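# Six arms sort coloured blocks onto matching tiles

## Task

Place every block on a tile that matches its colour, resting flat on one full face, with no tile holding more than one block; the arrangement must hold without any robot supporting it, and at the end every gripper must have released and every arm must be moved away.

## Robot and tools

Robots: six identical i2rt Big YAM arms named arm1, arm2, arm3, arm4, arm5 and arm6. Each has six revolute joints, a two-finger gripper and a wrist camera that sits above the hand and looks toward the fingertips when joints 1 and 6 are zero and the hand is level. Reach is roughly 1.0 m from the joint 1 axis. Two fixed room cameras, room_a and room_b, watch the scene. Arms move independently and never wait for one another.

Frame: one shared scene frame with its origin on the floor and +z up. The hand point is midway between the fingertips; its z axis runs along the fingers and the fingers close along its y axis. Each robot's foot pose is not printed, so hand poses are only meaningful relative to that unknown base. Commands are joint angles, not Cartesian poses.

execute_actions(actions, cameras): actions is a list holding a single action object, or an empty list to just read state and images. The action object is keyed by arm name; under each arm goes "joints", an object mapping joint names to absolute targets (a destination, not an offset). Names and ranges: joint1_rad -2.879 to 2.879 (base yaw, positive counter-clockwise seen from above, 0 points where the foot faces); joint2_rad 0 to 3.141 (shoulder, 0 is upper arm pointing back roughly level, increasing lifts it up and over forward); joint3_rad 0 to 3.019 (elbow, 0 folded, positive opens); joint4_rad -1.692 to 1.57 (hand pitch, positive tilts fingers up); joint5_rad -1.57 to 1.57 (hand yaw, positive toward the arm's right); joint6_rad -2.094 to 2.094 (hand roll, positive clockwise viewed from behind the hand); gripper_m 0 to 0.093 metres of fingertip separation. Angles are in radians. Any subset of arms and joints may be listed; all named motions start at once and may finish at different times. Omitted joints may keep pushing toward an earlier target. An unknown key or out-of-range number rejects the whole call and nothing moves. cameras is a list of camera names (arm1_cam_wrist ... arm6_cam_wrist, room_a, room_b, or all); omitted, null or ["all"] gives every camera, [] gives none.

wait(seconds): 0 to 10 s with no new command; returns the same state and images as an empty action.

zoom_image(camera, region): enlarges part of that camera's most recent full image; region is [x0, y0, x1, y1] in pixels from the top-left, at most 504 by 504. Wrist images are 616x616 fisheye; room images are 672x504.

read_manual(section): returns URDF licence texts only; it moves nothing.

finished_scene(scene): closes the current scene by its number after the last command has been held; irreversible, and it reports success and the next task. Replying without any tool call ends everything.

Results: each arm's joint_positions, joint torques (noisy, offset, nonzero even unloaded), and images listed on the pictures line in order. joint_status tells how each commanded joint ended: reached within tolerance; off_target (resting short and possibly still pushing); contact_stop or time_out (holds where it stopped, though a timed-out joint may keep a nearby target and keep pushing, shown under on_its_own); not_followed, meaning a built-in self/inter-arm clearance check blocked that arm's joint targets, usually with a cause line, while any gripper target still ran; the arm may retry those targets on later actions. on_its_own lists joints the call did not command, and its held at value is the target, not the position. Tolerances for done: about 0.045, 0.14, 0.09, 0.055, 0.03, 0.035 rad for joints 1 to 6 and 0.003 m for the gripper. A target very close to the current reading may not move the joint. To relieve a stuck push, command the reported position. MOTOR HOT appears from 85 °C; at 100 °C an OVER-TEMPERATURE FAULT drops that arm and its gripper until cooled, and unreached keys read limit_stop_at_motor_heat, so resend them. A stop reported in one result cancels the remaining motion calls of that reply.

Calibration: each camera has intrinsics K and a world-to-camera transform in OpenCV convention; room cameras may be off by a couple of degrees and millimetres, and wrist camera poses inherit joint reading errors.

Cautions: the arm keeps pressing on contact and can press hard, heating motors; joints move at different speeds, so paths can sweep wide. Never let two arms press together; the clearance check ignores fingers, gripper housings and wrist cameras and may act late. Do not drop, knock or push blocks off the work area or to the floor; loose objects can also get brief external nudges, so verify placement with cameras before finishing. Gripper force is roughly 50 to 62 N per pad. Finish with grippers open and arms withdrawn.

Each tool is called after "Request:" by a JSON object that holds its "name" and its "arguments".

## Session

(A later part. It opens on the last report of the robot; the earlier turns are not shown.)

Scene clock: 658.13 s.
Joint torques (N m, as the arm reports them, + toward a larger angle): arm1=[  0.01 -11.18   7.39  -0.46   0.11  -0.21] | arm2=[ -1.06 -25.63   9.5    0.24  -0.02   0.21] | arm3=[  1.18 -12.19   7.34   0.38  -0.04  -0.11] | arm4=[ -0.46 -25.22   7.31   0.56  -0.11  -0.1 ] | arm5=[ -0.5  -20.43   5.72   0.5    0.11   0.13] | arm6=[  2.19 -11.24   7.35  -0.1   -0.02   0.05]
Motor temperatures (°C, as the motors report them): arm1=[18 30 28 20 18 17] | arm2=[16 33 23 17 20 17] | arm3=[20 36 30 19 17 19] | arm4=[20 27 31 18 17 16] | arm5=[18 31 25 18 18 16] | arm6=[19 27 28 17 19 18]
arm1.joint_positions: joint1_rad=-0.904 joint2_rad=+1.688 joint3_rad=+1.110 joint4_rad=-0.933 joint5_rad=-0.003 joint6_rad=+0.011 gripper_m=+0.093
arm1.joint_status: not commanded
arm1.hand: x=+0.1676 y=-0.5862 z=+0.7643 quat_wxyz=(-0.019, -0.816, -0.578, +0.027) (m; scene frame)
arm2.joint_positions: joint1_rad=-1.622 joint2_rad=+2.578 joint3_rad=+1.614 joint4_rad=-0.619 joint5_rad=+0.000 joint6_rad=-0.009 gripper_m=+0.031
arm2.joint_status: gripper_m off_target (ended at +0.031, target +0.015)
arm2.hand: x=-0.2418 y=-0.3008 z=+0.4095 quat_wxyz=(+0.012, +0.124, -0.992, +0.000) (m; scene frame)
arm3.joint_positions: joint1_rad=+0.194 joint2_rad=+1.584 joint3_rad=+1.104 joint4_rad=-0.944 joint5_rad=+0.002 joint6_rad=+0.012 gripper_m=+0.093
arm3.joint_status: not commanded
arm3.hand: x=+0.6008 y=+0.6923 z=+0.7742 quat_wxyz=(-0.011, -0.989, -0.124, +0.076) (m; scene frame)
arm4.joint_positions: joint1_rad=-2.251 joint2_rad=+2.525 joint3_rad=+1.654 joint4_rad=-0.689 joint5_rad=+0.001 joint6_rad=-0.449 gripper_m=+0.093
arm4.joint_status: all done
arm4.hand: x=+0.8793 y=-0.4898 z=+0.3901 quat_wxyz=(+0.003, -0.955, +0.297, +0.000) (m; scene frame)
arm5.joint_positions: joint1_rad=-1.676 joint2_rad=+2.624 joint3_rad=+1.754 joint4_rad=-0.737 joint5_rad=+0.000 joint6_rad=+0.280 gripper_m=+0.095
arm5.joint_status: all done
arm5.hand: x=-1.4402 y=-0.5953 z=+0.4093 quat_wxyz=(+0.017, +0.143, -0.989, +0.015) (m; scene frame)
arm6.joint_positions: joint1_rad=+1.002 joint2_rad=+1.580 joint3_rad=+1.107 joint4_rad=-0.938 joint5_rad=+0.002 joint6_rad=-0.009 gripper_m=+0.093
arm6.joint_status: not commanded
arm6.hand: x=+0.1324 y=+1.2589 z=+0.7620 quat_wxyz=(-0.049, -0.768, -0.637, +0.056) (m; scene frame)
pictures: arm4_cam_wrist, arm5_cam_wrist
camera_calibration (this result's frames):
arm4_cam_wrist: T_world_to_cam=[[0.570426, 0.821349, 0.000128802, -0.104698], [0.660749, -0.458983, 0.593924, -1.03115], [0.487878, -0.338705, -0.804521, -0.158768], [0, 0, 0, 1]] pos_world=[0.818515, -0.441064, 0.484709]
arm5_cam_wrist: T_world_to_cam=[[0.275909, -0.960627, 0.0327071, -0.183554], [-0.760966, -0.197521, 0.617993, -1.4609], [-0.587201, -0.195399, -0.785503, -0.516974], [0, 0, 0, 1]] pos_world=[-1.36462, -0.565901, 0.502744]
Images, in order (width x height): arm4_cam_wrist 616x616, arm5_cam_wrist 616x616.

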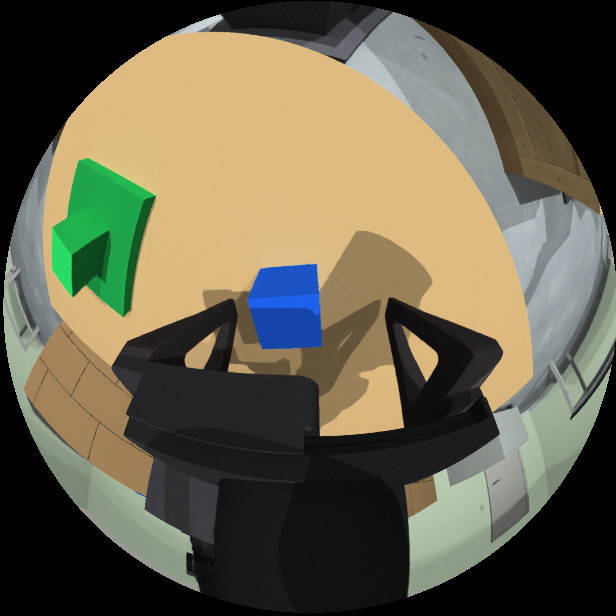

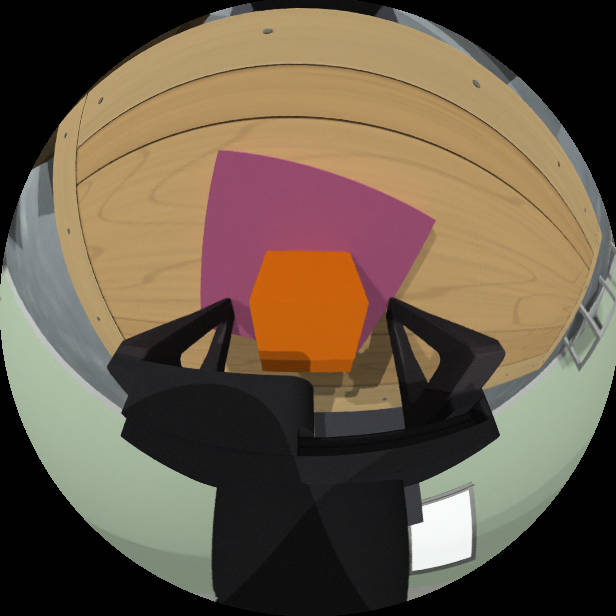

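Close both; lift arm2.

Request:
{"name": "execute_actions", "arguments": {"actions": [{"arm2":{"joints":{"joint2_rad":2.28,"joint4_rad":-0.9}},"arm4":{"joints":{"gripper_m":0.015}},"arm5":{"joints":{"gripper_m":0.02}}}], "cameras": []}}

Request:
{"name": "execute_actions", "arguments": {"actions": [{"arm2":{"joints":{"joint1_rad":0.3}},"arm4":{"joints":{"joint2_rad":1.9,"joint4_rad":-1.3}},"arm5":{"joints":{"joint2_rad":2.33,"joint4_rad":-1.0}}}], "cameras": ["arm2_cam_wrist","arm4_cam_wrist","arm5_cam_wrist"]}}

Scene clock: 664.53 s.
Joint torques (N m, as the arm reports them, + toward a larger angle): arm1=[  0.04 -11.24   7.4   -0.46   0.11  -0.21] | arm2=[ -1.12 -24.61  10.14  -0.06   0.01   0.22] | arm3=[  1.03 -11.98   7.41   0.39  -0.03  -0.11] | arm4=[  0.11 -25.21   7.24   0.57  -0.07  -0.09] | arm5=[ -0.19 -20.41   5.72   0.49   0.11   0.13] | arm6=[  2.27 -11.32   7.36  -0.09  -0.01   0.05]
Motor temperatures (°C, as the motors report them): arm1=[18 30 28 20 18 17] | arm2=[16 33 24 17 20 17] | arm3=[20 36 30 19 17 19] | arm4=[20 28 31 18 17 16] | arm5=[18 31 25 18 18 16] | arm6=[19 27 29 17 19 18]
arm1.joint_positions: joint1_rad=-0.904 joint2_rad=+1.688 joint3_rad=+1.110 joint4_rad=-0.933 joint5_rad=-0.003 joint6_rad=+0.011 gripper_m=+0.093
arm1.joint_status: not commanded
arm1.hand: x=+0.1676 y=-0.5862 z=+0.7643 quat_wxyz=(-0.019, -0.816, -0.578, +0.027) (m; scene frame)
arm2.joint_positions: joint1_rad=-1.622 joint2_rad=+2.287 joint3_rad=+1.631 joint4_rad=-0.894 joint5_rad=+0.000 joint6_rad=-0.009 gripper_m=+0.031
arm2.joint_status: all done
arm2.hand: x=-0.2051 y=-0.2924 z=+0.5854 quat_wxyz=(-0.004, +0.124, -0.992, -0.002) (m; scene frame)
arm3.joint_positions: joint1_rad=+0.194 joint2_rad=+1.584 joint3_rad=+1.104 joint4_rad=-0.944 joint5_rad=+0.002 joint6_rad=+0.012 gripper_m=+0.093
arm3.joint_status: not commanded
arm3.hand: x=+0.6008 y=+0.6923 z=+0.7742 quat_wxyz=(-0.011, -0.989, -0.124, +0.076) (m; scene frame)
arm4.joint_positions: joint1_rad=-2.251 joint2_rad=+2.525 joint3_rad=+1.654 joint4_rad=-0.689 joint5_rad=+0.000 joint6_rad=-0.450 gripper_m=+0.032
arm4.joint_status: gripper_m off_target (ended at +0.032, target +0.015)
arm4.hand: x=+0.8792 y=-0.4899 z=+0.3901 quat_wxyz=(+0.003, -0.955, +0.296, +0.000) (m; scene frame)
arm5.joint_positions: joint1_rad=-1.676 joint2_rad=+2.624 joint3_rad=+1.754 joint4_rad=-0.737 joint5_rad=+0.000 joint6_rad=+0.281 gripper_m=+0.042
arm5.joint_status: gripper_m off_target (ended at +0.042, target +0.020)
arm5.hand: x=-1.4402 y=-0.5953 z=+0.4093 quat_wxyz=(+0.017, +0.143, -0.989, +0.015) (m; scene frame)
arm6.joint_positions: joint1_rad=+1.002 joint2_rad=+1.580 joint3_rad=+1.107 joint4_rad=-0.938 joint5_rad=+0.002 joint6_rad=-0.009 gripper_m=+0.093
arm6.joint_status: not commanded
arm6.hand: x=+0.1324 y=+1.2589 z=+0.7620 quat_wxyz=(-0.049, -0.768, -0.637, +0.056) (m; scene frame)
pictures: none
No camera images: the call's "cameras" was empty. Leave "cameras" out to get every camera's image.

Scene clock: 666.57 s.
Joint torques (N m, as the arm reports them, + toward a larger angle): arm1=[ -0.01 -11.29   7.39  -0.47   0.11  -0.21] | arm2=[ -3.15 -24.22  10.25  -0.04  -0.02   0.21] | arm3=[  0.94 -12.3    7.37   0.41  -0.06  -0.12] | arm4=[ -0.25 -22.7    9.4   -0.21  -0.08  -0.09] | arm5=[ -0.18 -21.16   8.09   0.15   0.11   0.13] | arm6=[  2.14 -11.32   7.39  -0.06  -0.01   0.05]
Motor temperatures (°C, as the motors report them): arm1=[18 30 28 20 18 17] | arm2=[16 33 24 17 20 17] | arm3=[20 36 30 19 17 19] | arm4=[20 28 31 18 17 16] | arm5=[18 31 25 18 18 16] | arm6=[19 27 29 17 19 18]
arm1.joint_positions: joint1_rad=-0.904 joint2_rad=+1.688 joint3_rad=+1.110 joint4_rad=-0.933 joint5_rad=-0.003 joint6_rad=+0.011 gripper_m=+0.093
arm1.joint_status: not commanded
arm1.hand: x=+0.1676 y=-0.5862 z=+0.7643 quat_wxyz=(-0.019, -0.816, -0.578, +0.027) (m; scene frame)
arm2.joint_positions: joint1_rad=+0.312 joint2_rad=+2.287 joint3_rad=+1.631 joint4_rad=-0.894 joint5_rad=+0.000 joint6_rad=-0.008 gripper_m=+0.031
arm2.joint_status: all done
arm2.hand: x=-1.1727 y=+0.0774 z=+0.5973 quat_wxyz=(-0.002, +0.887, -0.462, -0.014) (m; scene frame)
arm3.joint_positions: joint1_rad=+0.194 joint2_rad=+1.584 joint3_rad=+1.104 joint4_rad=-0.944 joint5_rad=+0.002 joint6_rad=+0.012 gripper_m=+0.093
arm3.joint_status: not commanded
arm3.hand: x=+0.6008 y=+0.6923 z=+0.7742 quat_wxyz=(-0.011, -0.989, -0.124, +0.076) (m; scene frame)
arm4.joint_positions: joint1_rad=-2.251 joint2_rad=+1.908 joint3_rad=+1.661 joint4_rad=-1.286 joint5_rad=+0.000 joint6_rad=-0.450 gripper_m=+0.032
arm4.joint_status: all done
arm4.hand: x=+0.8904 y=-0.5123 z=+0.7611 quat_wxyz=(+0.012, -0.955, +0.296, +0.010) (m; scene frame)
arm5.joint_positions: joint1_rad=-1.676 joint2_rad=+2.337 joint3_rad=+1.744 joint4_rad=-0.992 joint5_rad=+0.000 joint6_rad=+0.281 gripper_m=+0.042
arm5.joint_status: all done
arm5.hand: x=-1.4196 y=-0.5793 z=+0.5852 quat_wxyz=(+0.007, +0.143, -0.990, +0.011) (m; scene frame)
arm6.joint_positions: joint1_rad=+1.002 joint2_rad=+1.580 joint3_rad=+1.107 joint4_rad=-0.938 joint5_rad=+0.002 joint6_rad=-0.009 gripper_m=+0.093
arm6.joint_status: not commanded
arm6.hand: x=+0.1324 y=+1.2589 z=+0.7620 quat_wxyz=(-0.049, -0.768, -0.637, +0.056) (m; scene frame)
pictures: arm2_cam_wrist, arm4_cam_wrist, arm5_cam_wrist
camera_calibration (this result's frames):
arm2_cam_wrist: T_world_to_cam=[[0.816271, 0.577634, -0.0063452, 0.913124], [0.473362, -0.662545, 0.580485, 0.266535], [0.331104, -0.476837, -0.814246, 1.03813], [0, 0, 0, 1]] pos_world=[-1.21525, 0.144159, 0.696368]
arm4_cam_wrist: T_world_to_cam=[[0.570104, 0.821493, 0.0114257, -0.100911], [0.669426, -0.472544, 0.573211, -1.26802], [0.476288, -0.319141, -0.819328, 0.158237], [0, 0, 0, 1]] pos_world=[0.831009, -0.465797, 0.857643]
arm5_cam_wrist: T_world_to_cam=[[0.275284, -0.960997, 0.0265326, -0.177106], [-0.772167, -0.204583, 0.601584, -1.56113], [-0.572692, -0.186094, -0.798369, -0.330053], [0, 0, 0, 1]] pos_world=[-1.34571, -0.550999, 0.680343]
Images, in order (width x height): arm2_cam_wrist 616x616, arm4_cam_wrist 616x616, arm5_cam_wrist 616x616.

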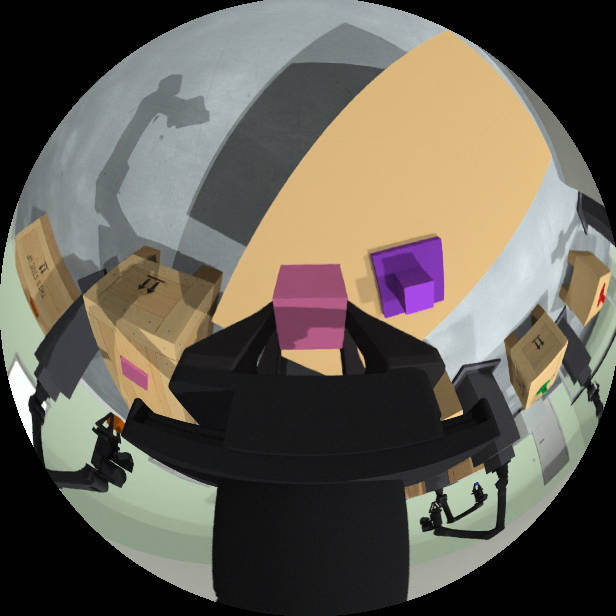

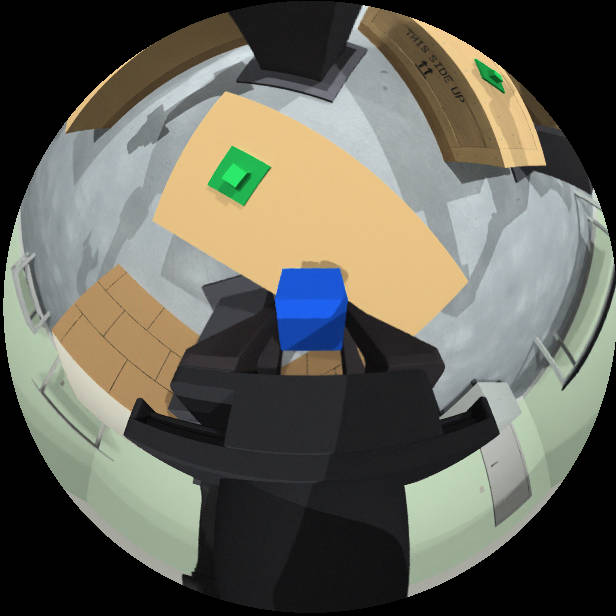

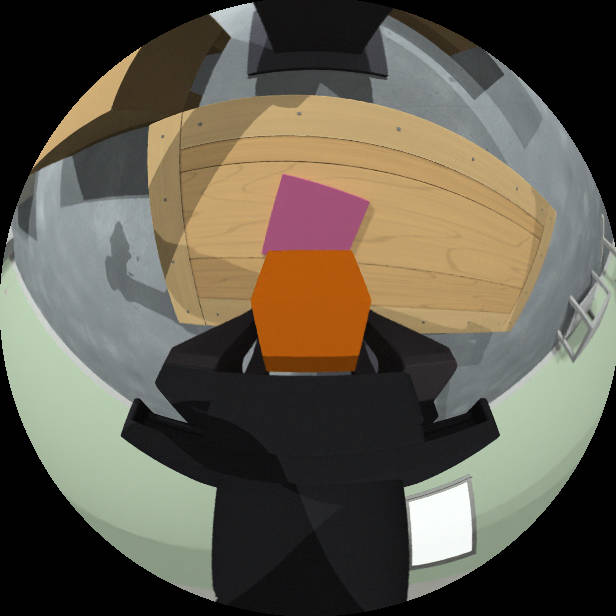

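Request:
{"name": "execute_actions", "arguments": {"actions": [{"arm2":{"joints":{"joint1_rad":1.52,"joint2_rad":2.508,"joint3_rad":1.71,"joint4_rad":-0.73,"joint6_rad":0.3}},"arm4":{"joints":{"joint1_rad":0.322,"joint2_rad":1.8,"joint3_rad":1.315,"joint4_rad":-1.08,"joint6_rad":0.3}},"arm5":{"joints":{"joint1_rad":1.052,"joint2_rad":2.4,"joint3_rad":1.465,"joint4_rad":-0.62,"joint6_rad":0.75}}}], "cameras": ["arm2_cam_wrist","arm4_cam_wrist","arm5_cam_wrist"]}}

Scene clock: 687.83 s.
Joint torques (N m, as the arm reports them, + toward a larger angle): arm1=[  0.11 -11.21   7.39  -0.46   0.11  -0.22] | arm2=[ -3.46 -25.08   9.06   0.12   0.1    0.26] | arm3=[  1.19 -12.18   7.35   0.3   -0.04  -0.11] | arm4=[ -0.58 -20.29   7.76   0.37   0.08   0.09] | arm5=[ -0.33 -19.84   5.27   0.35   0.22   0.15] | arm6=[  2.22 -11.3    7.36  -0.05  -0.02   0.05]
Motor temperatures (°C, as the motors report them): arm1=[18 30 28 20 18 17] | arm2=[16 33 24 17 20 17] | arm3=[20 36 30 19 17 19] | arm4=[20 27 33 18 17 16] | arm5=[18 32 25 18 18 16] | arm6=[19 27 29 17 19 18]
arm1.joint_positions: joint1_rad=-0.904 joint2_rad=+1.688 joint3_rad=+1.110 joint4_rad=-0.933 joint5_rad=-0.003 joint6_rad=+0.011 gripper_m=+0.093
arm1.joint_status: not commanded
arm1.hand: x=+0.1676 y=-0.5862 z=+0.7643 quat_wxyz=(-0.019, -0.816, -0.578, +0.027) (m; scene frame)
arm2.joint_positions: joint1_rad=+1.533 joint2_rad=+2.512 joint3_rad=+1.698 joint4_rad=-0.727 joint5_rad=-0.002 joint6_rad=+0.289 gripper_m=+0.031
arm2.joint_status: all done
arm2.hand: x=-1.4348 y=-0.6001 z=+0.4829 quat_wxyz=(+0.005, +1.000, -0.018, -0.020) (m; scene frame)
arm3.joint_positions: joint1_rad=+0.194 joint2_rad=+1.584 joint3_rad=+1.104 joint4_rad=-0.944 joint5_rad=+0.002 joint6_rad=+0.012 gripper_m=+0.093
arm3.joint_status: not commanded
arm3.hand: x=+0.6008 y=+0.6923 z=+0.7742 quat_wxyz=(-0.011, -0.989, -0.124, +0.076) (m; scene frame)
arm4.joint_positions: joint1_rad=+0.329 joint2_rad=+1.814 joint3_rad=+1.314 joint4_rad=-1.084 joint5_rad=-0.001 joint6_rad=+0.289 gripper_m=+0.032
arm4.joint_status: all done
arm4.hand: x=+1.1615 y=-1.5362 z=+0.6935 quat_wxyz=(+0.001, -0.814, -0.581, -0.006) (m; scene frame)
arm5.joint_positions: joint1_rad=+1.061 joint2_rad=+2.408 joint3_rad=+1.466 joint4_rad=-0.617 joint5_rad=-0.002 joint6_rad=+0.737 gripper_m=+0.042
arm5.joint_status: all done
arm5.hand: x=-2.5335 y=-1.0221 z=+0.4732 quat_wxyz=(+0.011, +0.959, -0.283, -0.003) (m; scene frame)
arm6.joint_positions: joint1_rad=+1.002 joint2_rad=+1.580 joint3_rad=+1.107 joint4_rad=-0.938 joint5_rad=+0.002 joint6_rad=-0.009 gripper_m=+0.093
arm6.joint_status: not commanded
arm6.hand: x=+0.1324 y=+1.2589 z=+0.7620 quat_wxyz=(-0.049, -0.768, -0.637, +0.056) (m; scene frame)
pictures: arm2_cam_wrist, arm4_cam_wrist, arm5_cam_wrist
camera_calibration (this result's frames):
arm2_cam_wrist: T_world_to_cam=[[0.0319216, 0.999463, -0.00739669, 0.645973], [0.821272, -0.0220112, 0.570112, 0.896709], [0.569643, -0.0242736, -0.821534, 1.32604], [0, 0, 0, 1]] pos_world=[-1.51243, -0.593701, 0.582937]
arm4_cam_wrist: T_world_to_cam=[[-0.943863, 0.330175, -0.0104005, 1.60536], [0.257359, 0.754715, 0.603467, 0.448344], [0.207099, 0.566913, -0.79732, 1.30552], [0, 0, 0, 1]] pos_world=[1.12949, -1.60854, 0.787054]
arm5_cam_wrist: T_world_to_cam=[[0.549985, 0.835026, -0.0157156, 2.25864], [0.679861, -0.436699, 0.589137, 1.00285], [0.485082, -0.334701, -0.80788, 1.39266], [0, 0, 0, 1]] pos_world=[-2.59957, -0.981957, 0.569785]
Images, in order (width x height): arm2_cam_wrist 616x616, arm4_cam_wrist 616x616, arm5_cam_wrist 616x616.

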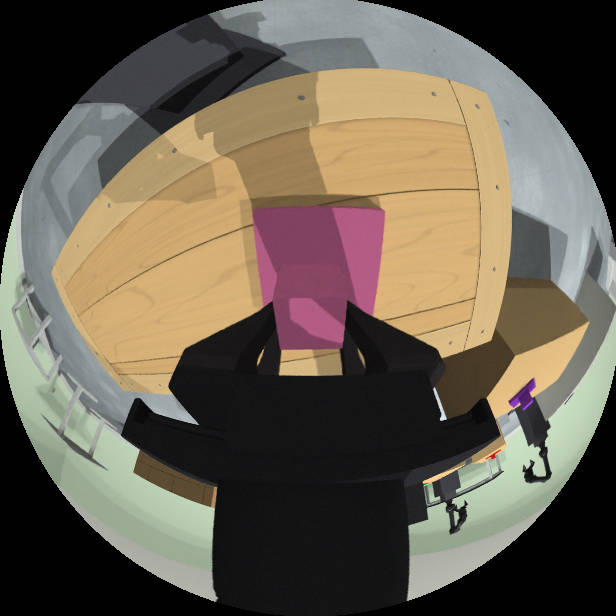

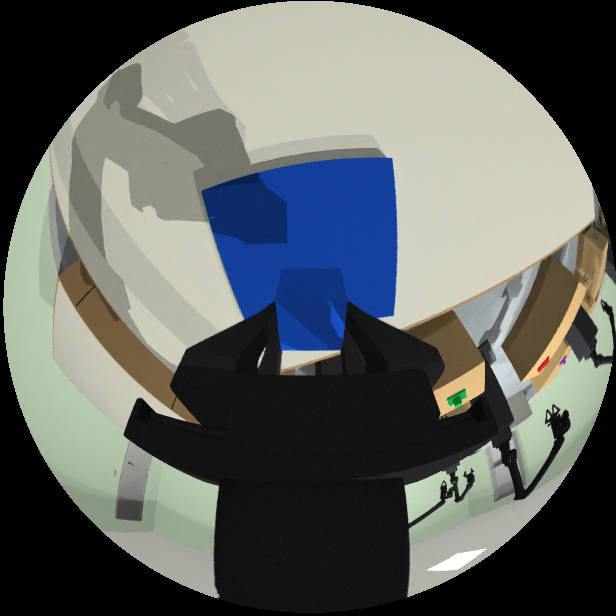

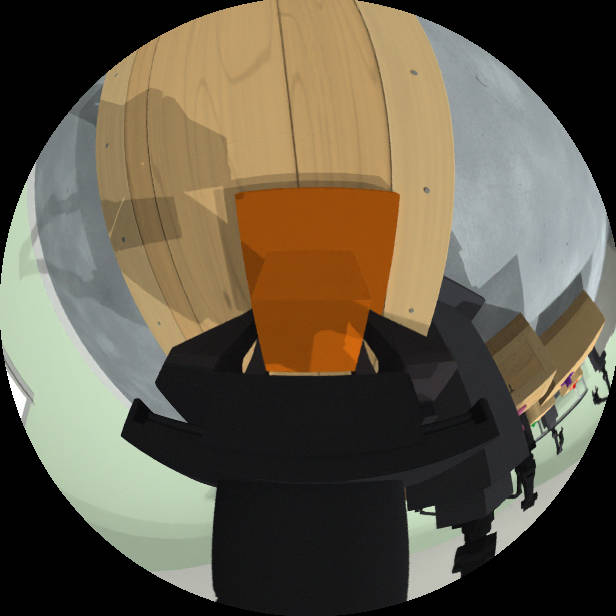

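Request:
{"name": "execute_actions", "arguments": {"actions": [{"arm2":{"joints":{"joint2_rad":2.645,"joint3_rad":1.78,"joint4_rad":-0.665}},"arm4":{"joints":{"joint2_rad":1.925,"joint4_rad":-0.953}},"arm5":{"joints":{"joint2_rad":2.528,"joint3_rad":1.53,"joint4_rad":-0.54}}}], "cameras": ["arm2_cam_wrist","arm4_cam_wrist","arm5_cam_wrist"]}}

Scene clock: 700.43 s.
Joint torques (N m, as the arm reports them, + toward a larger angle): arm1=[  0.03 -11.21   7.39  -0.46   0.11  -0.21] | arm2=[ -3.36 -25.87   9.51   0.29   0.08   0.24] | arm3=[  1.16 -12.13   7.41   0.36  -0.04  -0.12] | arm4=[ -0.26 -19.34   7.35   0.73   0.07   0.1 ] | arm5=[ -0.07 -20.02   6.06   0.6    0.2    0.15] | arm6=[  2.14 -11.26   7.34  -0.06  -0.03   0.04]
Motor temperatures (°C, as the motors report them): arm1=[18 29 28 20 18 17] | arm2=[16 34 24 17 20 17] | arm3=[20 36 30 19 17 19] | arm4=[20 27 33 18 17 16] | arm5=[18 32 24 18 18 16] | arm6=[19 27 29 17 19 18]
arm1.joint_positions: joint1_rad=-0.904 joint2_rad=+1.688 joint3_rad=+1.110 joint4_rad=-0.933 joint5_rad=-0.003 joint6_rad=+0.011 gripper_m=+0.093
arm1.joint_status: not commanded
arm1.hand: x=+0.1676 y=-0.5862 z=+0.7643 quat_wxyz=(-0.019, -0.816, -0.578, +0.027) (m; scene frame)
arm2.joint_positions: joint1_rad=+1.533 joint2_rad=+2.653 joint3_rad=+1.756 joint4_rad=-0.669 joint5_rad=-0.002 joint6_rad=+0.290 gripper_m=+0.031
arm2.joint_status: all done
arm2.hand: x=-1.4261 y=-0.5975 z=+0.4115 quat_wxyz=(+0.001, +1.000, -0.019, -0.008) (m; scene frame)
arm3.joint_positions: joint1_rad=+0.194 joint2_rad=+1.584 joint3_rad=+1.104 joint4_rad=-0.944 joint5_rad=+0.002 joint6_rad=+0.012 gripper_m=+0.093
arm3.joint_status: not commanded
arm3.hand: x=+0.6008 y=+0.6923 z=+0.7742 quat_wxyz=(-0.011, -0.989, -0.124, +0.076) (m; scene frame)
arm4.joint_positions: joint1_rad=+0.329 joint2_rad=+1.915 joint3_rad=+1.314 joint4_rad=-0.966 joint5_rad=-0.001 joint6_rad=+0.289 gripper_m=+0.032
arm4.joint_status: all done
arm4.hand: x=+1.1611 y=-1.5551 z=+0.6431 quat_wxyz=(-0.006, -0.814, -0.580, -0.001) (m; scene frame)
arm5.joint_positions: joint1_rad=+1.061 joint2_rad=+2.541 joint3_rad=+1.511 joint4_rad=-0.546 joint5_rad=-0.002 joint6_rad=+0.738 gripper_m=+0.042
arm5.joint_status: all done
arm5.hand: x=-2.5249 y=-1.0216 z=+0.4094 quat_wxyz=(+0.007, +0.959, -0.283, +0.006) (m; scene frame)
arm6.joint_positions: joint1_rad=+1.002 joint2_rad=+1.580 joint3_rad=+1.107 joint4_rad=-0.938 joint5_rad=+0.002 joint6_rad=-0.009 gripper_m=+0.093
arm6.joint_status: not commanded
arm6.hand: x=+0.1324 y=+1.2589 z=+0.7620 quat_wxyz=(-0.049, -0.768, -0.637, +0.056) (m; scene frame)
pictures: arm2_cam_wrist, arm4_cam_wrist, arm5_cam_wrist
camera_calibration (this result's frames):
arm2_cam_wrist: T_world_to_cam=[[0.0324979, 0.999472, 0.000290937, 0.640201], [0.80745, -0.0264259, 0.589344, 0.900096], [0.58904, -0.0189175, -0.807882, 1.28777], [0, 0, 0, 1]] pos_world=[-1.50613, -0.591716, 0.509711]
arm4_cam_wrist: T_world_to_cam=[[-0.943582, 0.330781, -0.0153728, 1.61446], [0.258464, 0.764722, 0.590252, 0.515945], [0.207, 0.552978, -0.807073, 1.26092], [0, 0, 0, 1]] pos_world=[1.12901, -1.62585, 0.737932]
arm5_cam_wrist: T_world_to_cam=[[0.550552, 0.834796, -0.00272201, 2.24839], [0.668979, -0.439239, 0.599613, 1.00054], [0.499359, -0.331939, -0.800285, 1.37288], [0, 0, 0, 1]] pos_world=[-2.59276, -0.981758, 0.504882]
Images, in order (width x height): arm2_cam_wrist 616x616, arm4_cam_wrist 616x616, arm5_cam_wrist 616x616.

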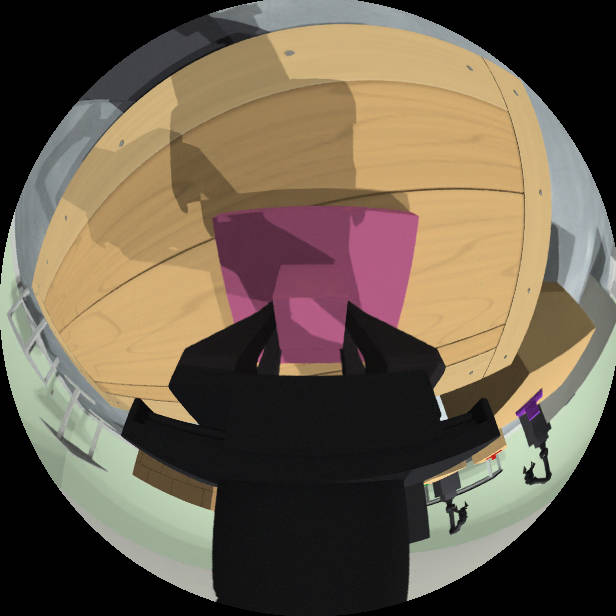

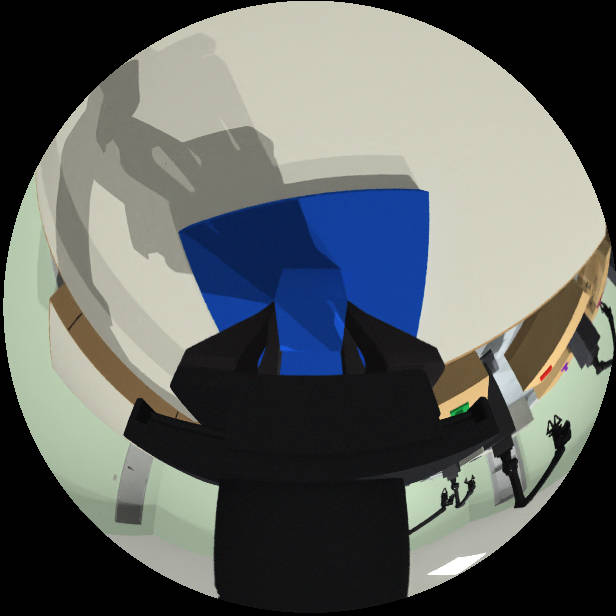

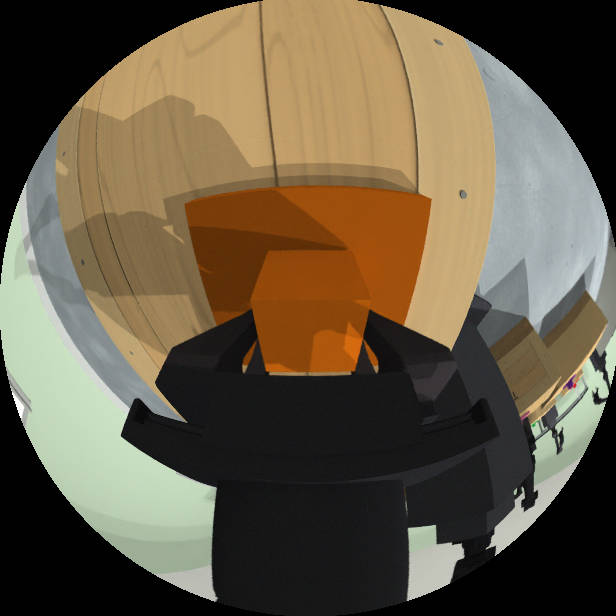

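Small nudge down, then release.

Request:
{"name": "execute_actions", "arguments": {"actions": [{"arm2":{"joints":{"joint2_rad":2.668}},"arm4":{"joints":{"joint2_rad":1.95}},"arm5":{"joints":{"joint2_rad":2.553}}}], "cameras": []}}

Scene clock: 706.00 s.
Joint torques (N m, as the arm reports them, + toward a larger angle): arm1=[  0.08 -11.26   7.4   -0.47   0.11  -0.21] | arm2=[ -3.13 -23.72   9.59   0.24   0.09   0.24] | arm3=[  1.21 -11.91   7.45   0.34  -0.04  -0.11] | arm4=[ -0.25 -17.26   7.36   0.72   0.08   0.1 ] | arm5=[ -0.3  -18.52   6.02   0.57   0.2    0.15] | arm6=[  2.21 -11.31   7.37  -0.06  -0.02   0.06]
Motor temperatures (°C, as the motors report them): arm1=[18 29 28 20 18 17] | arm2=[16 34 24 17 20 17] | arm3=[20 35 31 19 17 19] | arm4=[20 27 32 18 17 16] | arm5=[18 32 24 18 18 16] | arm6=[19 26 29 17 19 18]
arm1.joint_positions: joint1_rad=-0.904 joint2_rad=+1.688 joint3_rad=+1.110 joint4_rad=-0.933 joint5_rad=-0.003 joint6_rad=+0.011 gripper_m=+0.093
arm1.joint_status: not commanded
arm1.hand: x=+0.1676 y=-0.5862 z=+0.7643 quat_wxyz=(-0.019, -0.816, -0.578, +0.027) (m; scene frame)
arm2.joint_positions: joint1_rad=+1.533 joint2_rad=+2.656 joint3_rad=+1.756 joint4_rad=-0.669 joint5_rad=-0.002 joint6_rad=+0.290 gripper_m=+0.031
arm2.joint_status: all done
arm2.hand: x=-1.4247 y=-0.5971 z=+0.4094 quat_wxyz=(+0.001, +1.000, -0.019, -0.006) (m; scene frame)
arm3.joint_positions: joint1_rad=+0.194 joint2_rad=+1.584 joint3_rad=+1.104 joint4_rad=-0.944 joint5_rad=+0.002 joint6_rad=+0.012 gripper_m=+0.093
arm3.joint_status: not commanded
arm3.hand: x=+0.6008 y=+0.6923 z=+0.7742 quat_wxyz=(-0.011, -0.989, -0.124, +0.076) (m; scene frame)
arm4.joint_positions: joint1_rad=+0.329 joint2_rad=+1.915 joint3_rad=+1.314 joint4_rad=-0.966 joint5_rad=-0.001 joint6_rad=+0.289 gripper_m=+0.032
arm4.joint_status: all done
arm4.hand: x=+1.1611 y=-1.5551 z=+0.6431 quat_wxyz=(-0.006, -0.814, -0.580, -0.001) (m; scene frame)
arm5.joint_positions: joint1_rad=+1.061 joint2_rad=+2.543 joint3_rad=+1.511 joint4_rad=-0.546 joint5_rad=-0.002 joint6_rad=+0.738 gripper_m=+0.042
arm5.joint_status: all done
arm5.hand: x=-2.5240 y=-1.0215 z=+0.4081 quat_wxyz=(+0.006, +0.959, -0.283, +0.007) (m; scene frame)
arm6.joint_positions: joint1_rad=+1.002 joint2_rad=+1.580 joint3_rad=+1.107 joint4_rad=-0.938 joint5_rad=+0.002 joint6_rad=-0.009 gripper_m=+0.093
arm6.joint_status: not commanded
arm6.hand: x=+0.1324 y=+1.2589 z=+0.7620 quat_wxyz=(-0.049, -0.768, -0.637, +0.056) (m; scene frame)
pictures: none
No camera images: the call's "cameras" was empty. Leave "cameras" out to get every camera's image.

Request:
{"name": "execute_actions", "arguments": {"actions": [{"arm2":{"joints":{"joint2_rad":2.65,"gripper_m":0.093}},"arm4":{"joints":{"joint2_rad":1.925,"gripper_m":0.093}},"arm5":{"joints":{"joint2_rad":2.535,"gripper_m":0.093}}}], "cameras": []}}

Request:
{"name": "execute_actions", "arguments": {"actions": [{"arm2":{"joints":{"joint2_rad":2.3,"joint4_rad":-1.0}},"arm4":{"joints":{"joint2_rad":1.55,"joint4_rad":-1.3}},"arm5":{"joints":{"joint2_rad":2.2,"joint4_rad":-0.88}}}]}}

Scene clock: 713.37 s.
Joint torques (N m, as the arm reports them, + toward a larger angle): arm1=[ -0.01 -11.23   7.4   -0.47   0.11  -0.21] | arm2=[ -3.   -25.62   9.54   0.25   0.09   0.23] | arm3=[  1.29 -12.26   7.39   0.31  -0.04  -0.12] | arm4=[ -0.31 -19.09   7.41   0.73   0.08   0.1 ] | arm5=[ -0.3  -19.93   6.12   0.61   0.2    0.15] | arm6=[  2.17 -11.32   7.35  -0.05  -0.01   0.05]
Motor temperatures (°C, as the motors report them): arm1=[18 29 28 20 18 17] | arm2=[16 34 24 17 20 17] | arm3=[20 35 31 19 17 19] | arm4=[20 26 32 18 17 16] | arm5=[18 31 24 18 18 16] | arm6=[19 26 29 17 19 18]
arm1.joint_positions: joint1_rad=-0.904 joint2_rad=+1.688 joint3_rad=+1.110 joint4_rad=-0.933 joint5_rad=-0.003 joint6_rad=+0.011 gripper_m=+0.093
arm1.joint_status: not commanded
arm1.hand: x=+0.1676 y=-0.5862 z=+0.7643 quat_wxyz=(-0.019, -0.816, -0.578, +0.027) (m; scene frame)
arm2.joint_positions: joint1_rad=+1.533 joint2_rad=+2.656 joint3_rad=+1.756 joint4_rad=-0.669 joint5_rad=-0.002 joint6_rad=+0.290 gripper_m=+0.093
arm2.joint_status: all done
arm2.hand: x=-1.4247 y=-0.5971 z=+0.4094 quat_wxyz=(+0.001, +1.000, -0.019, -0.006) (m; scene frame)
arm3.joint_positions: joint1_rad=+0.194 joint2_rad=+1.584 joint3_rad=+1.104 joint4_rad=-0.944 joint5_rad=+0.002 joint6_rad=+0.012 gripper_m=+0.093
arm3.joint_status: not commanded
arm3.hand: x=+0.6008 y=+0.6923 z=+0.7742 quat_wxyz=(-0.011, -0.989, -0.124, +0.076) (m; scene frame)
arm4.joint_positions: joint1_rad=+0.329 joint2_rad=+1.915 joint3_rad=+1.313 joint4_rad=-0.966 joint5_rad=-0.001 joint6_rad=+0.289 gripper_m=+0.093
arm4.joint_status: all done
arm4.hand: x=+1.1611 y=-1.5546 z=+0.6428 quat_wxyz=(-0.005, -0.814, -0.580, -0.001) (m; scene frame)
arm5.joint_positions: joint1_rad=+1.061 joint2_rad=+2.543 joint3_rad=+1.511 joint4_rad=-0.546 joint5_rad=-0.002 joint6_rad=+0.738 gripper_m=+0.093
arm5.joint_status: all done
arm5.hand: x=-2.5240 y=-1.0215 z=+0.4081 quat_wxyz=(+0.006, +0.959, -0.284, +0.007) (m; scene frame)
arm6.joint_positions: joint1_rad=+1.002 joint2_rad=+1.580 joint3_rad=+1.107 joint4_rad=-0.938 joint5_rad=+0.002 joint6_rad=-0.009 gripper_m=+0.093
arm6.joint_status: not commanded
arm6.hand: x=+0.1324 y=+1.2589 z=+0.7620 quat_wxyz=(-0.049, -0.768, -0.637, +0.056) (m; scene frame)
pictures: none
No camera images: the call's "cameras" was empty. Leave "cameras" out to get every camera's image.

Scene clock: 714.87 s.
Joint torques (N m, as the arm reports them, + toward a larger angle): arm1=[  0.05 -11.26   7.4   -0.46   0.11  -0.21] | arm2=[ -3.47 -25.56  10.59  -0.01   0.08   0.24] | arm3=[  0.86 -12.25   7.45   0.32  -0.06  -0.12] | arm4=[ -0.26 -15.78   9.64  -0.23   0.08   0.09] | arm5=[ -0.31 -19.07   7.58   0.21   0.19   0.14] | arm6=[  2.19 -11.41   7.35  -0.05  -0.01   0.05]
Motor temperatures (°C, as the motors report them): arm1=[18 29 28 20 18 17] | arm2=[16 34 24 17 20 17] | arm3=[20 35 31 19 17 19] | arm4=[20 26 32 18 17 16] | arm5=[18 31 24 18 18 16] | arm6=[19 26 29 17 19 18]
arm1.joint_positions: joint1_rad=-0.904 joint2_rad=+1.688 joint3_rad=+1.110 joint4_rad=-0.933 joint5_rad=-0.003 joint6_rad=+0.011 gripper_m=+0.093
arm1.joint_status: not commanded
arm1.hand: x=+0.1676 y=-0.5862 z=+0.7643 quat_wxyz=(-0.019, -0.816, -0.578, +0.027) (m; scene frame)
arm2.joint_positions: joint1_rad=+1.533 joint2_rad=+2.310 joint3_rad=+1.769 joint4_rad=-0.994 joint5_rad=-0.002 joint6_rad=+0.290 gripper_m=+0.093
arm2.joint_status: all done
arm2.hand: x=-1.4579 y=-0.6065 z=+0.6298 quat_wxyz=(+0.005, +1.000, -0.019, -0.023) (m; scene frame)
arm3.joint_positions: joint1_rad=+0.194 joint2_rad=+1.584 joint3_rad=+1.104 joint4_rad=-0.944 joint5_rad=+0.002 joint6_rad=+0.012 gripper_m=+0.093
arm3.joint_status: not commanded
arm3.hand: x=+0.6008 y=+0.6923 z=+0.7742 quat_wxyz=(-0.011, -0.989, -0.124, +0.076) (m; scene frame)
arm4.joint_positions: joint1_rad=+0.329 joint2_rad=+1.549 joint3_rad=+1.302 joint4_rad=-1.286 joint5_rad=-0.001 joint6_rad=+0.289 gripper_m=+0.093
arm4.joint_status: all done
arm4.hand: x=+1.1629 y=-1.4860 z=+0.8120 quat_wxyz=(-0.019, -0.814, -0.580, +0.010) (m; scene frame)
arm5.joint_positions: joint1_rad=+1.061 joint2_rad=+2.202 joint3_rad=+1.520 joint4_rad=-0.872 joint5_rad=-0.002 joint6_rad=+0.738 gripper_m=+0.093
arm5.joint_status: all done
arm5.hand: x=-2.5574 y=-1.0239 z=+0.6035 quat_wxyz=(+0.012, +0.959, -0.284, -0.004) (m; scene frame)
arm6.joint_positions: joint1_rad=+1.002 joint2_rad=+1.580 joint3_rad=+1.107 joint4_rad=-0.938 joint5_rad=+0.002 joint6_rad=-0.009 gripper_m=+0.093
arm6.joint_status: not commanded
arm6.hand: x=+0.1324 y=+1.2589 z=+0.7620 quat_wxyz=(-0.049, -0.768, -0.637, +0.056) (m; scene frame)
pictures: arm1_cam_wrist, arm2_cam_wrist, arm3_cam_wrist, arm4_cam_wrist, arm5_cam_wrist, arm6_cam_wrist, room_a, room_b
camera_calibration (this result's frames):
arm1_cam_wrist: T_world_to_cam=[[-0.946121, 0.323407, -0.0161899, 0.361042], [0.263553, 0.79814, 0.541768, 0.0115723], [0.188134, 0.508312, -0.840372, 1.02903], [0, 0, 0, 1]] pos_world=[0.144945, -0.649067, 0.864342]
arm2_cam_wrist: T_world_to_cam=[[0.0322751, 0.999446, -0.00818117, 0.655183], [0.824306, -0.0219885, 0.565717, 0.839026], [0.565223, -0.0250023, -0.824559, 1.45483], [0, 0, 0, 1]] pos_world=[-1.53506, -0.599997, 0.730301]
arm3_cam_wrist: T_world_to_cam=[[-0.242701, 0.969975, -0.0156327, -0.510681], [0.860693, 0.222736, 0.457817, -1.02148], [0.447553, 0.097658, -0.888909, 0.473856], [0, 0, 0, 1]] pos_world=[0.543163, 0.676592, 0.880883]
arm4_cam_wrist: T_world_to_cam=[[-0.943538, 0.330313, -0.0251038, 1.60307], [0.259466, 0.78402, 0.563906, 0.411796], [0.205947, 0.525553, -0.825457, 1.33401], [0, 0, 0, 1]] pos_world=[1.13098, -1.55347, 0.909199]
arm5_cam_wrist: T_world_to_cam=[[0.550938, 0.834363, -0.0174858, 2.27818], [0.681383, -0.437628, 0.586684, 0.946086], [0.481856, -0.335141, -0.809627, 1.50128], [0, 0, 0, 1]] pos_world=[-2.62318, -0.983651, 0.700259]
arm6_cam_wrist: T_world_to_cam=[[-0.983407, 0.181375, 0.0035842, -0.104777], [0.162829, 0.873796, 0.458221, -1.46306], [0.079978, 0.451202, -0.888831, 0.221337], [0, 0, 0, 1]] pos_world=[0.117487, 1.19755, 0.867511]
Images, in order (width x height): arm1_cam_wrist 616x616, arm2_cam_wrist 616x616, arm3_cam_wrist 616x616, arm4_cam_wrist 616x616, arm5_cam_wrist 616x616, arm6_cam_wrist 616x616, room_a 672x504, room_b 672x504.

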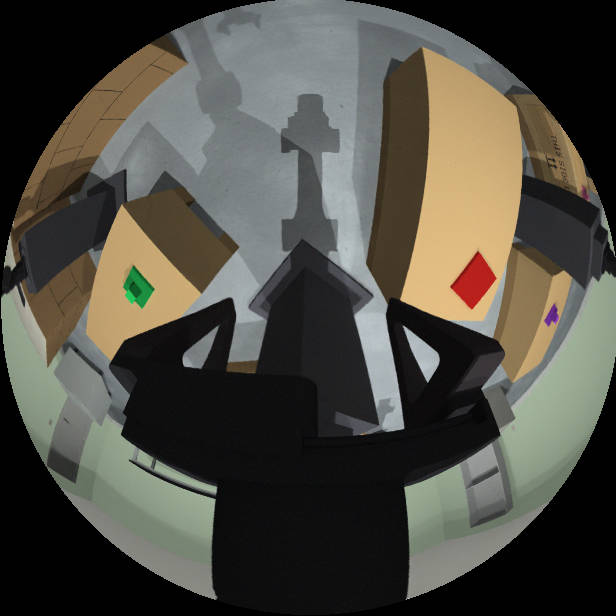

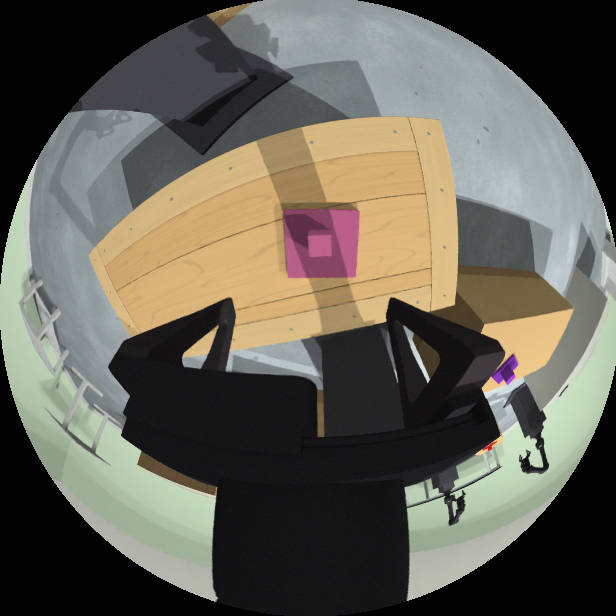

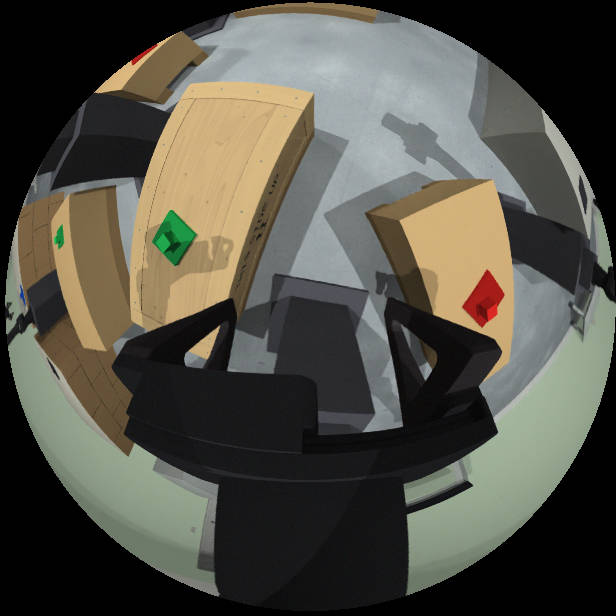

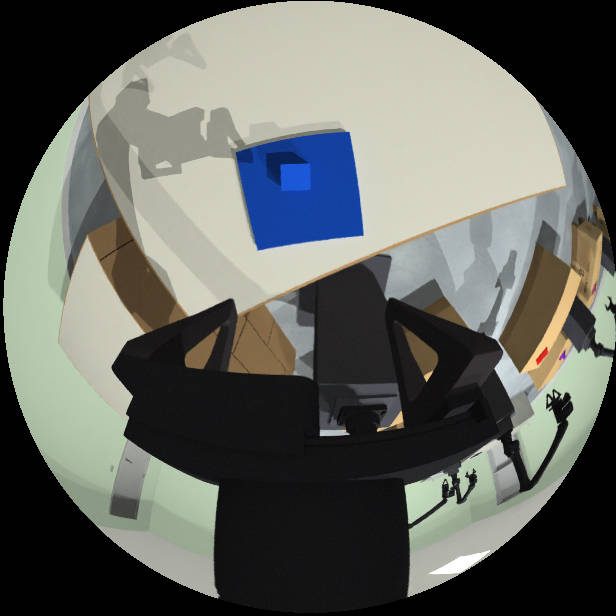

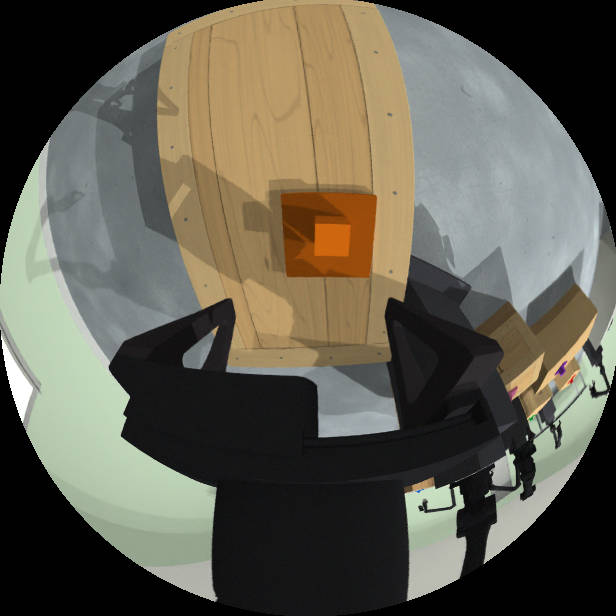

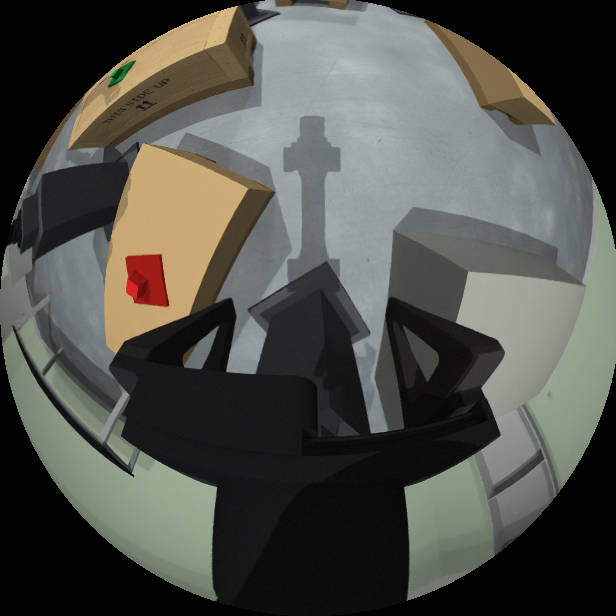

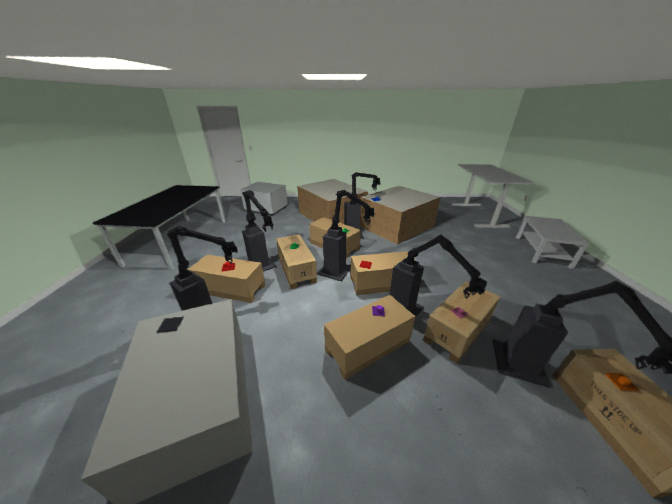

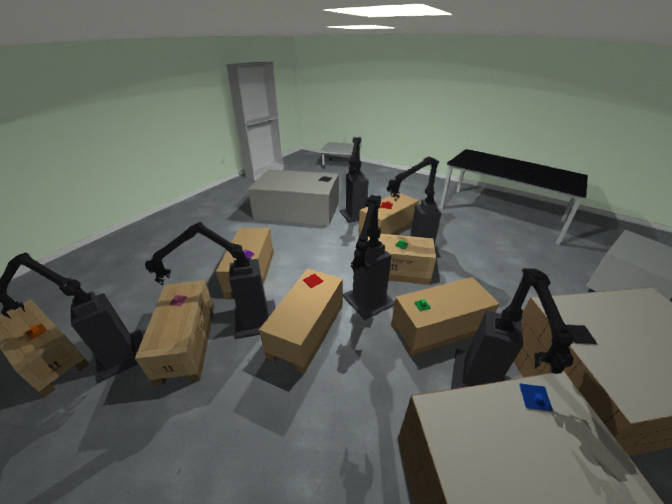

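Check the red one (may have been pushed).

Request:
{"name": "zoom_image", "arguments": {"camera": "arm6_cam_wrist", "region": [100, 235, 200, 325]}}

Request:
{"name": "zoom_image", "arguments": {"camera": "arm3_cam_wrist", "region": [440, 255, 530, 345]}}

Request:
{"name": "zoom_image", "arguments": {"camera": "room_a", "region": [200, 220, 420, 340]}}

Region (100, 235, 200, 325) of arm6_cam_wrist's 616x616 image, scaled by 5.040, with more detail than that image has; it fills the top 454 rows of this view, and the rest is white.

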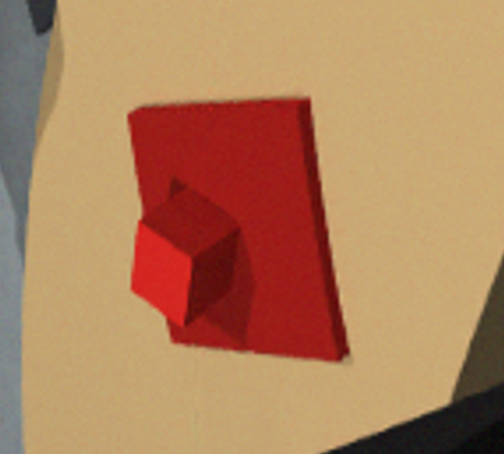

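Region (440, 255, 530, 345) of arm3_cam_wrist's 616x616 image, scaled by 5.600, with more detail than that image has.

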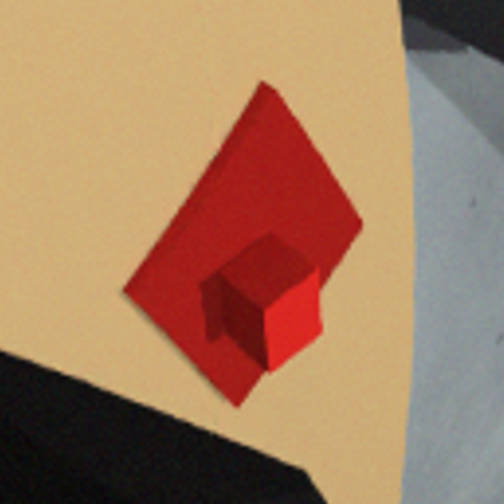

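Region (200, 220, 420, 340) of room_a's 672x504 image, scaled by 2.291, with more detail than that image has; it fills the top 275 rows of this view, and the rest is white.

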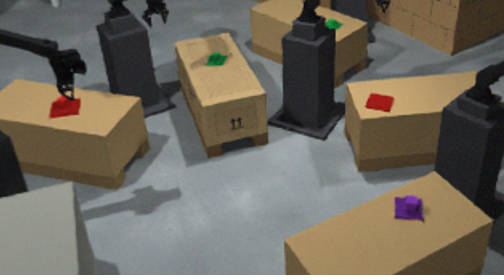

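Perspective only; it's on the tile.

Request:
{"name": "finished_scene", "arguments": {"scene": 1}}

The scene is finished: the task was done.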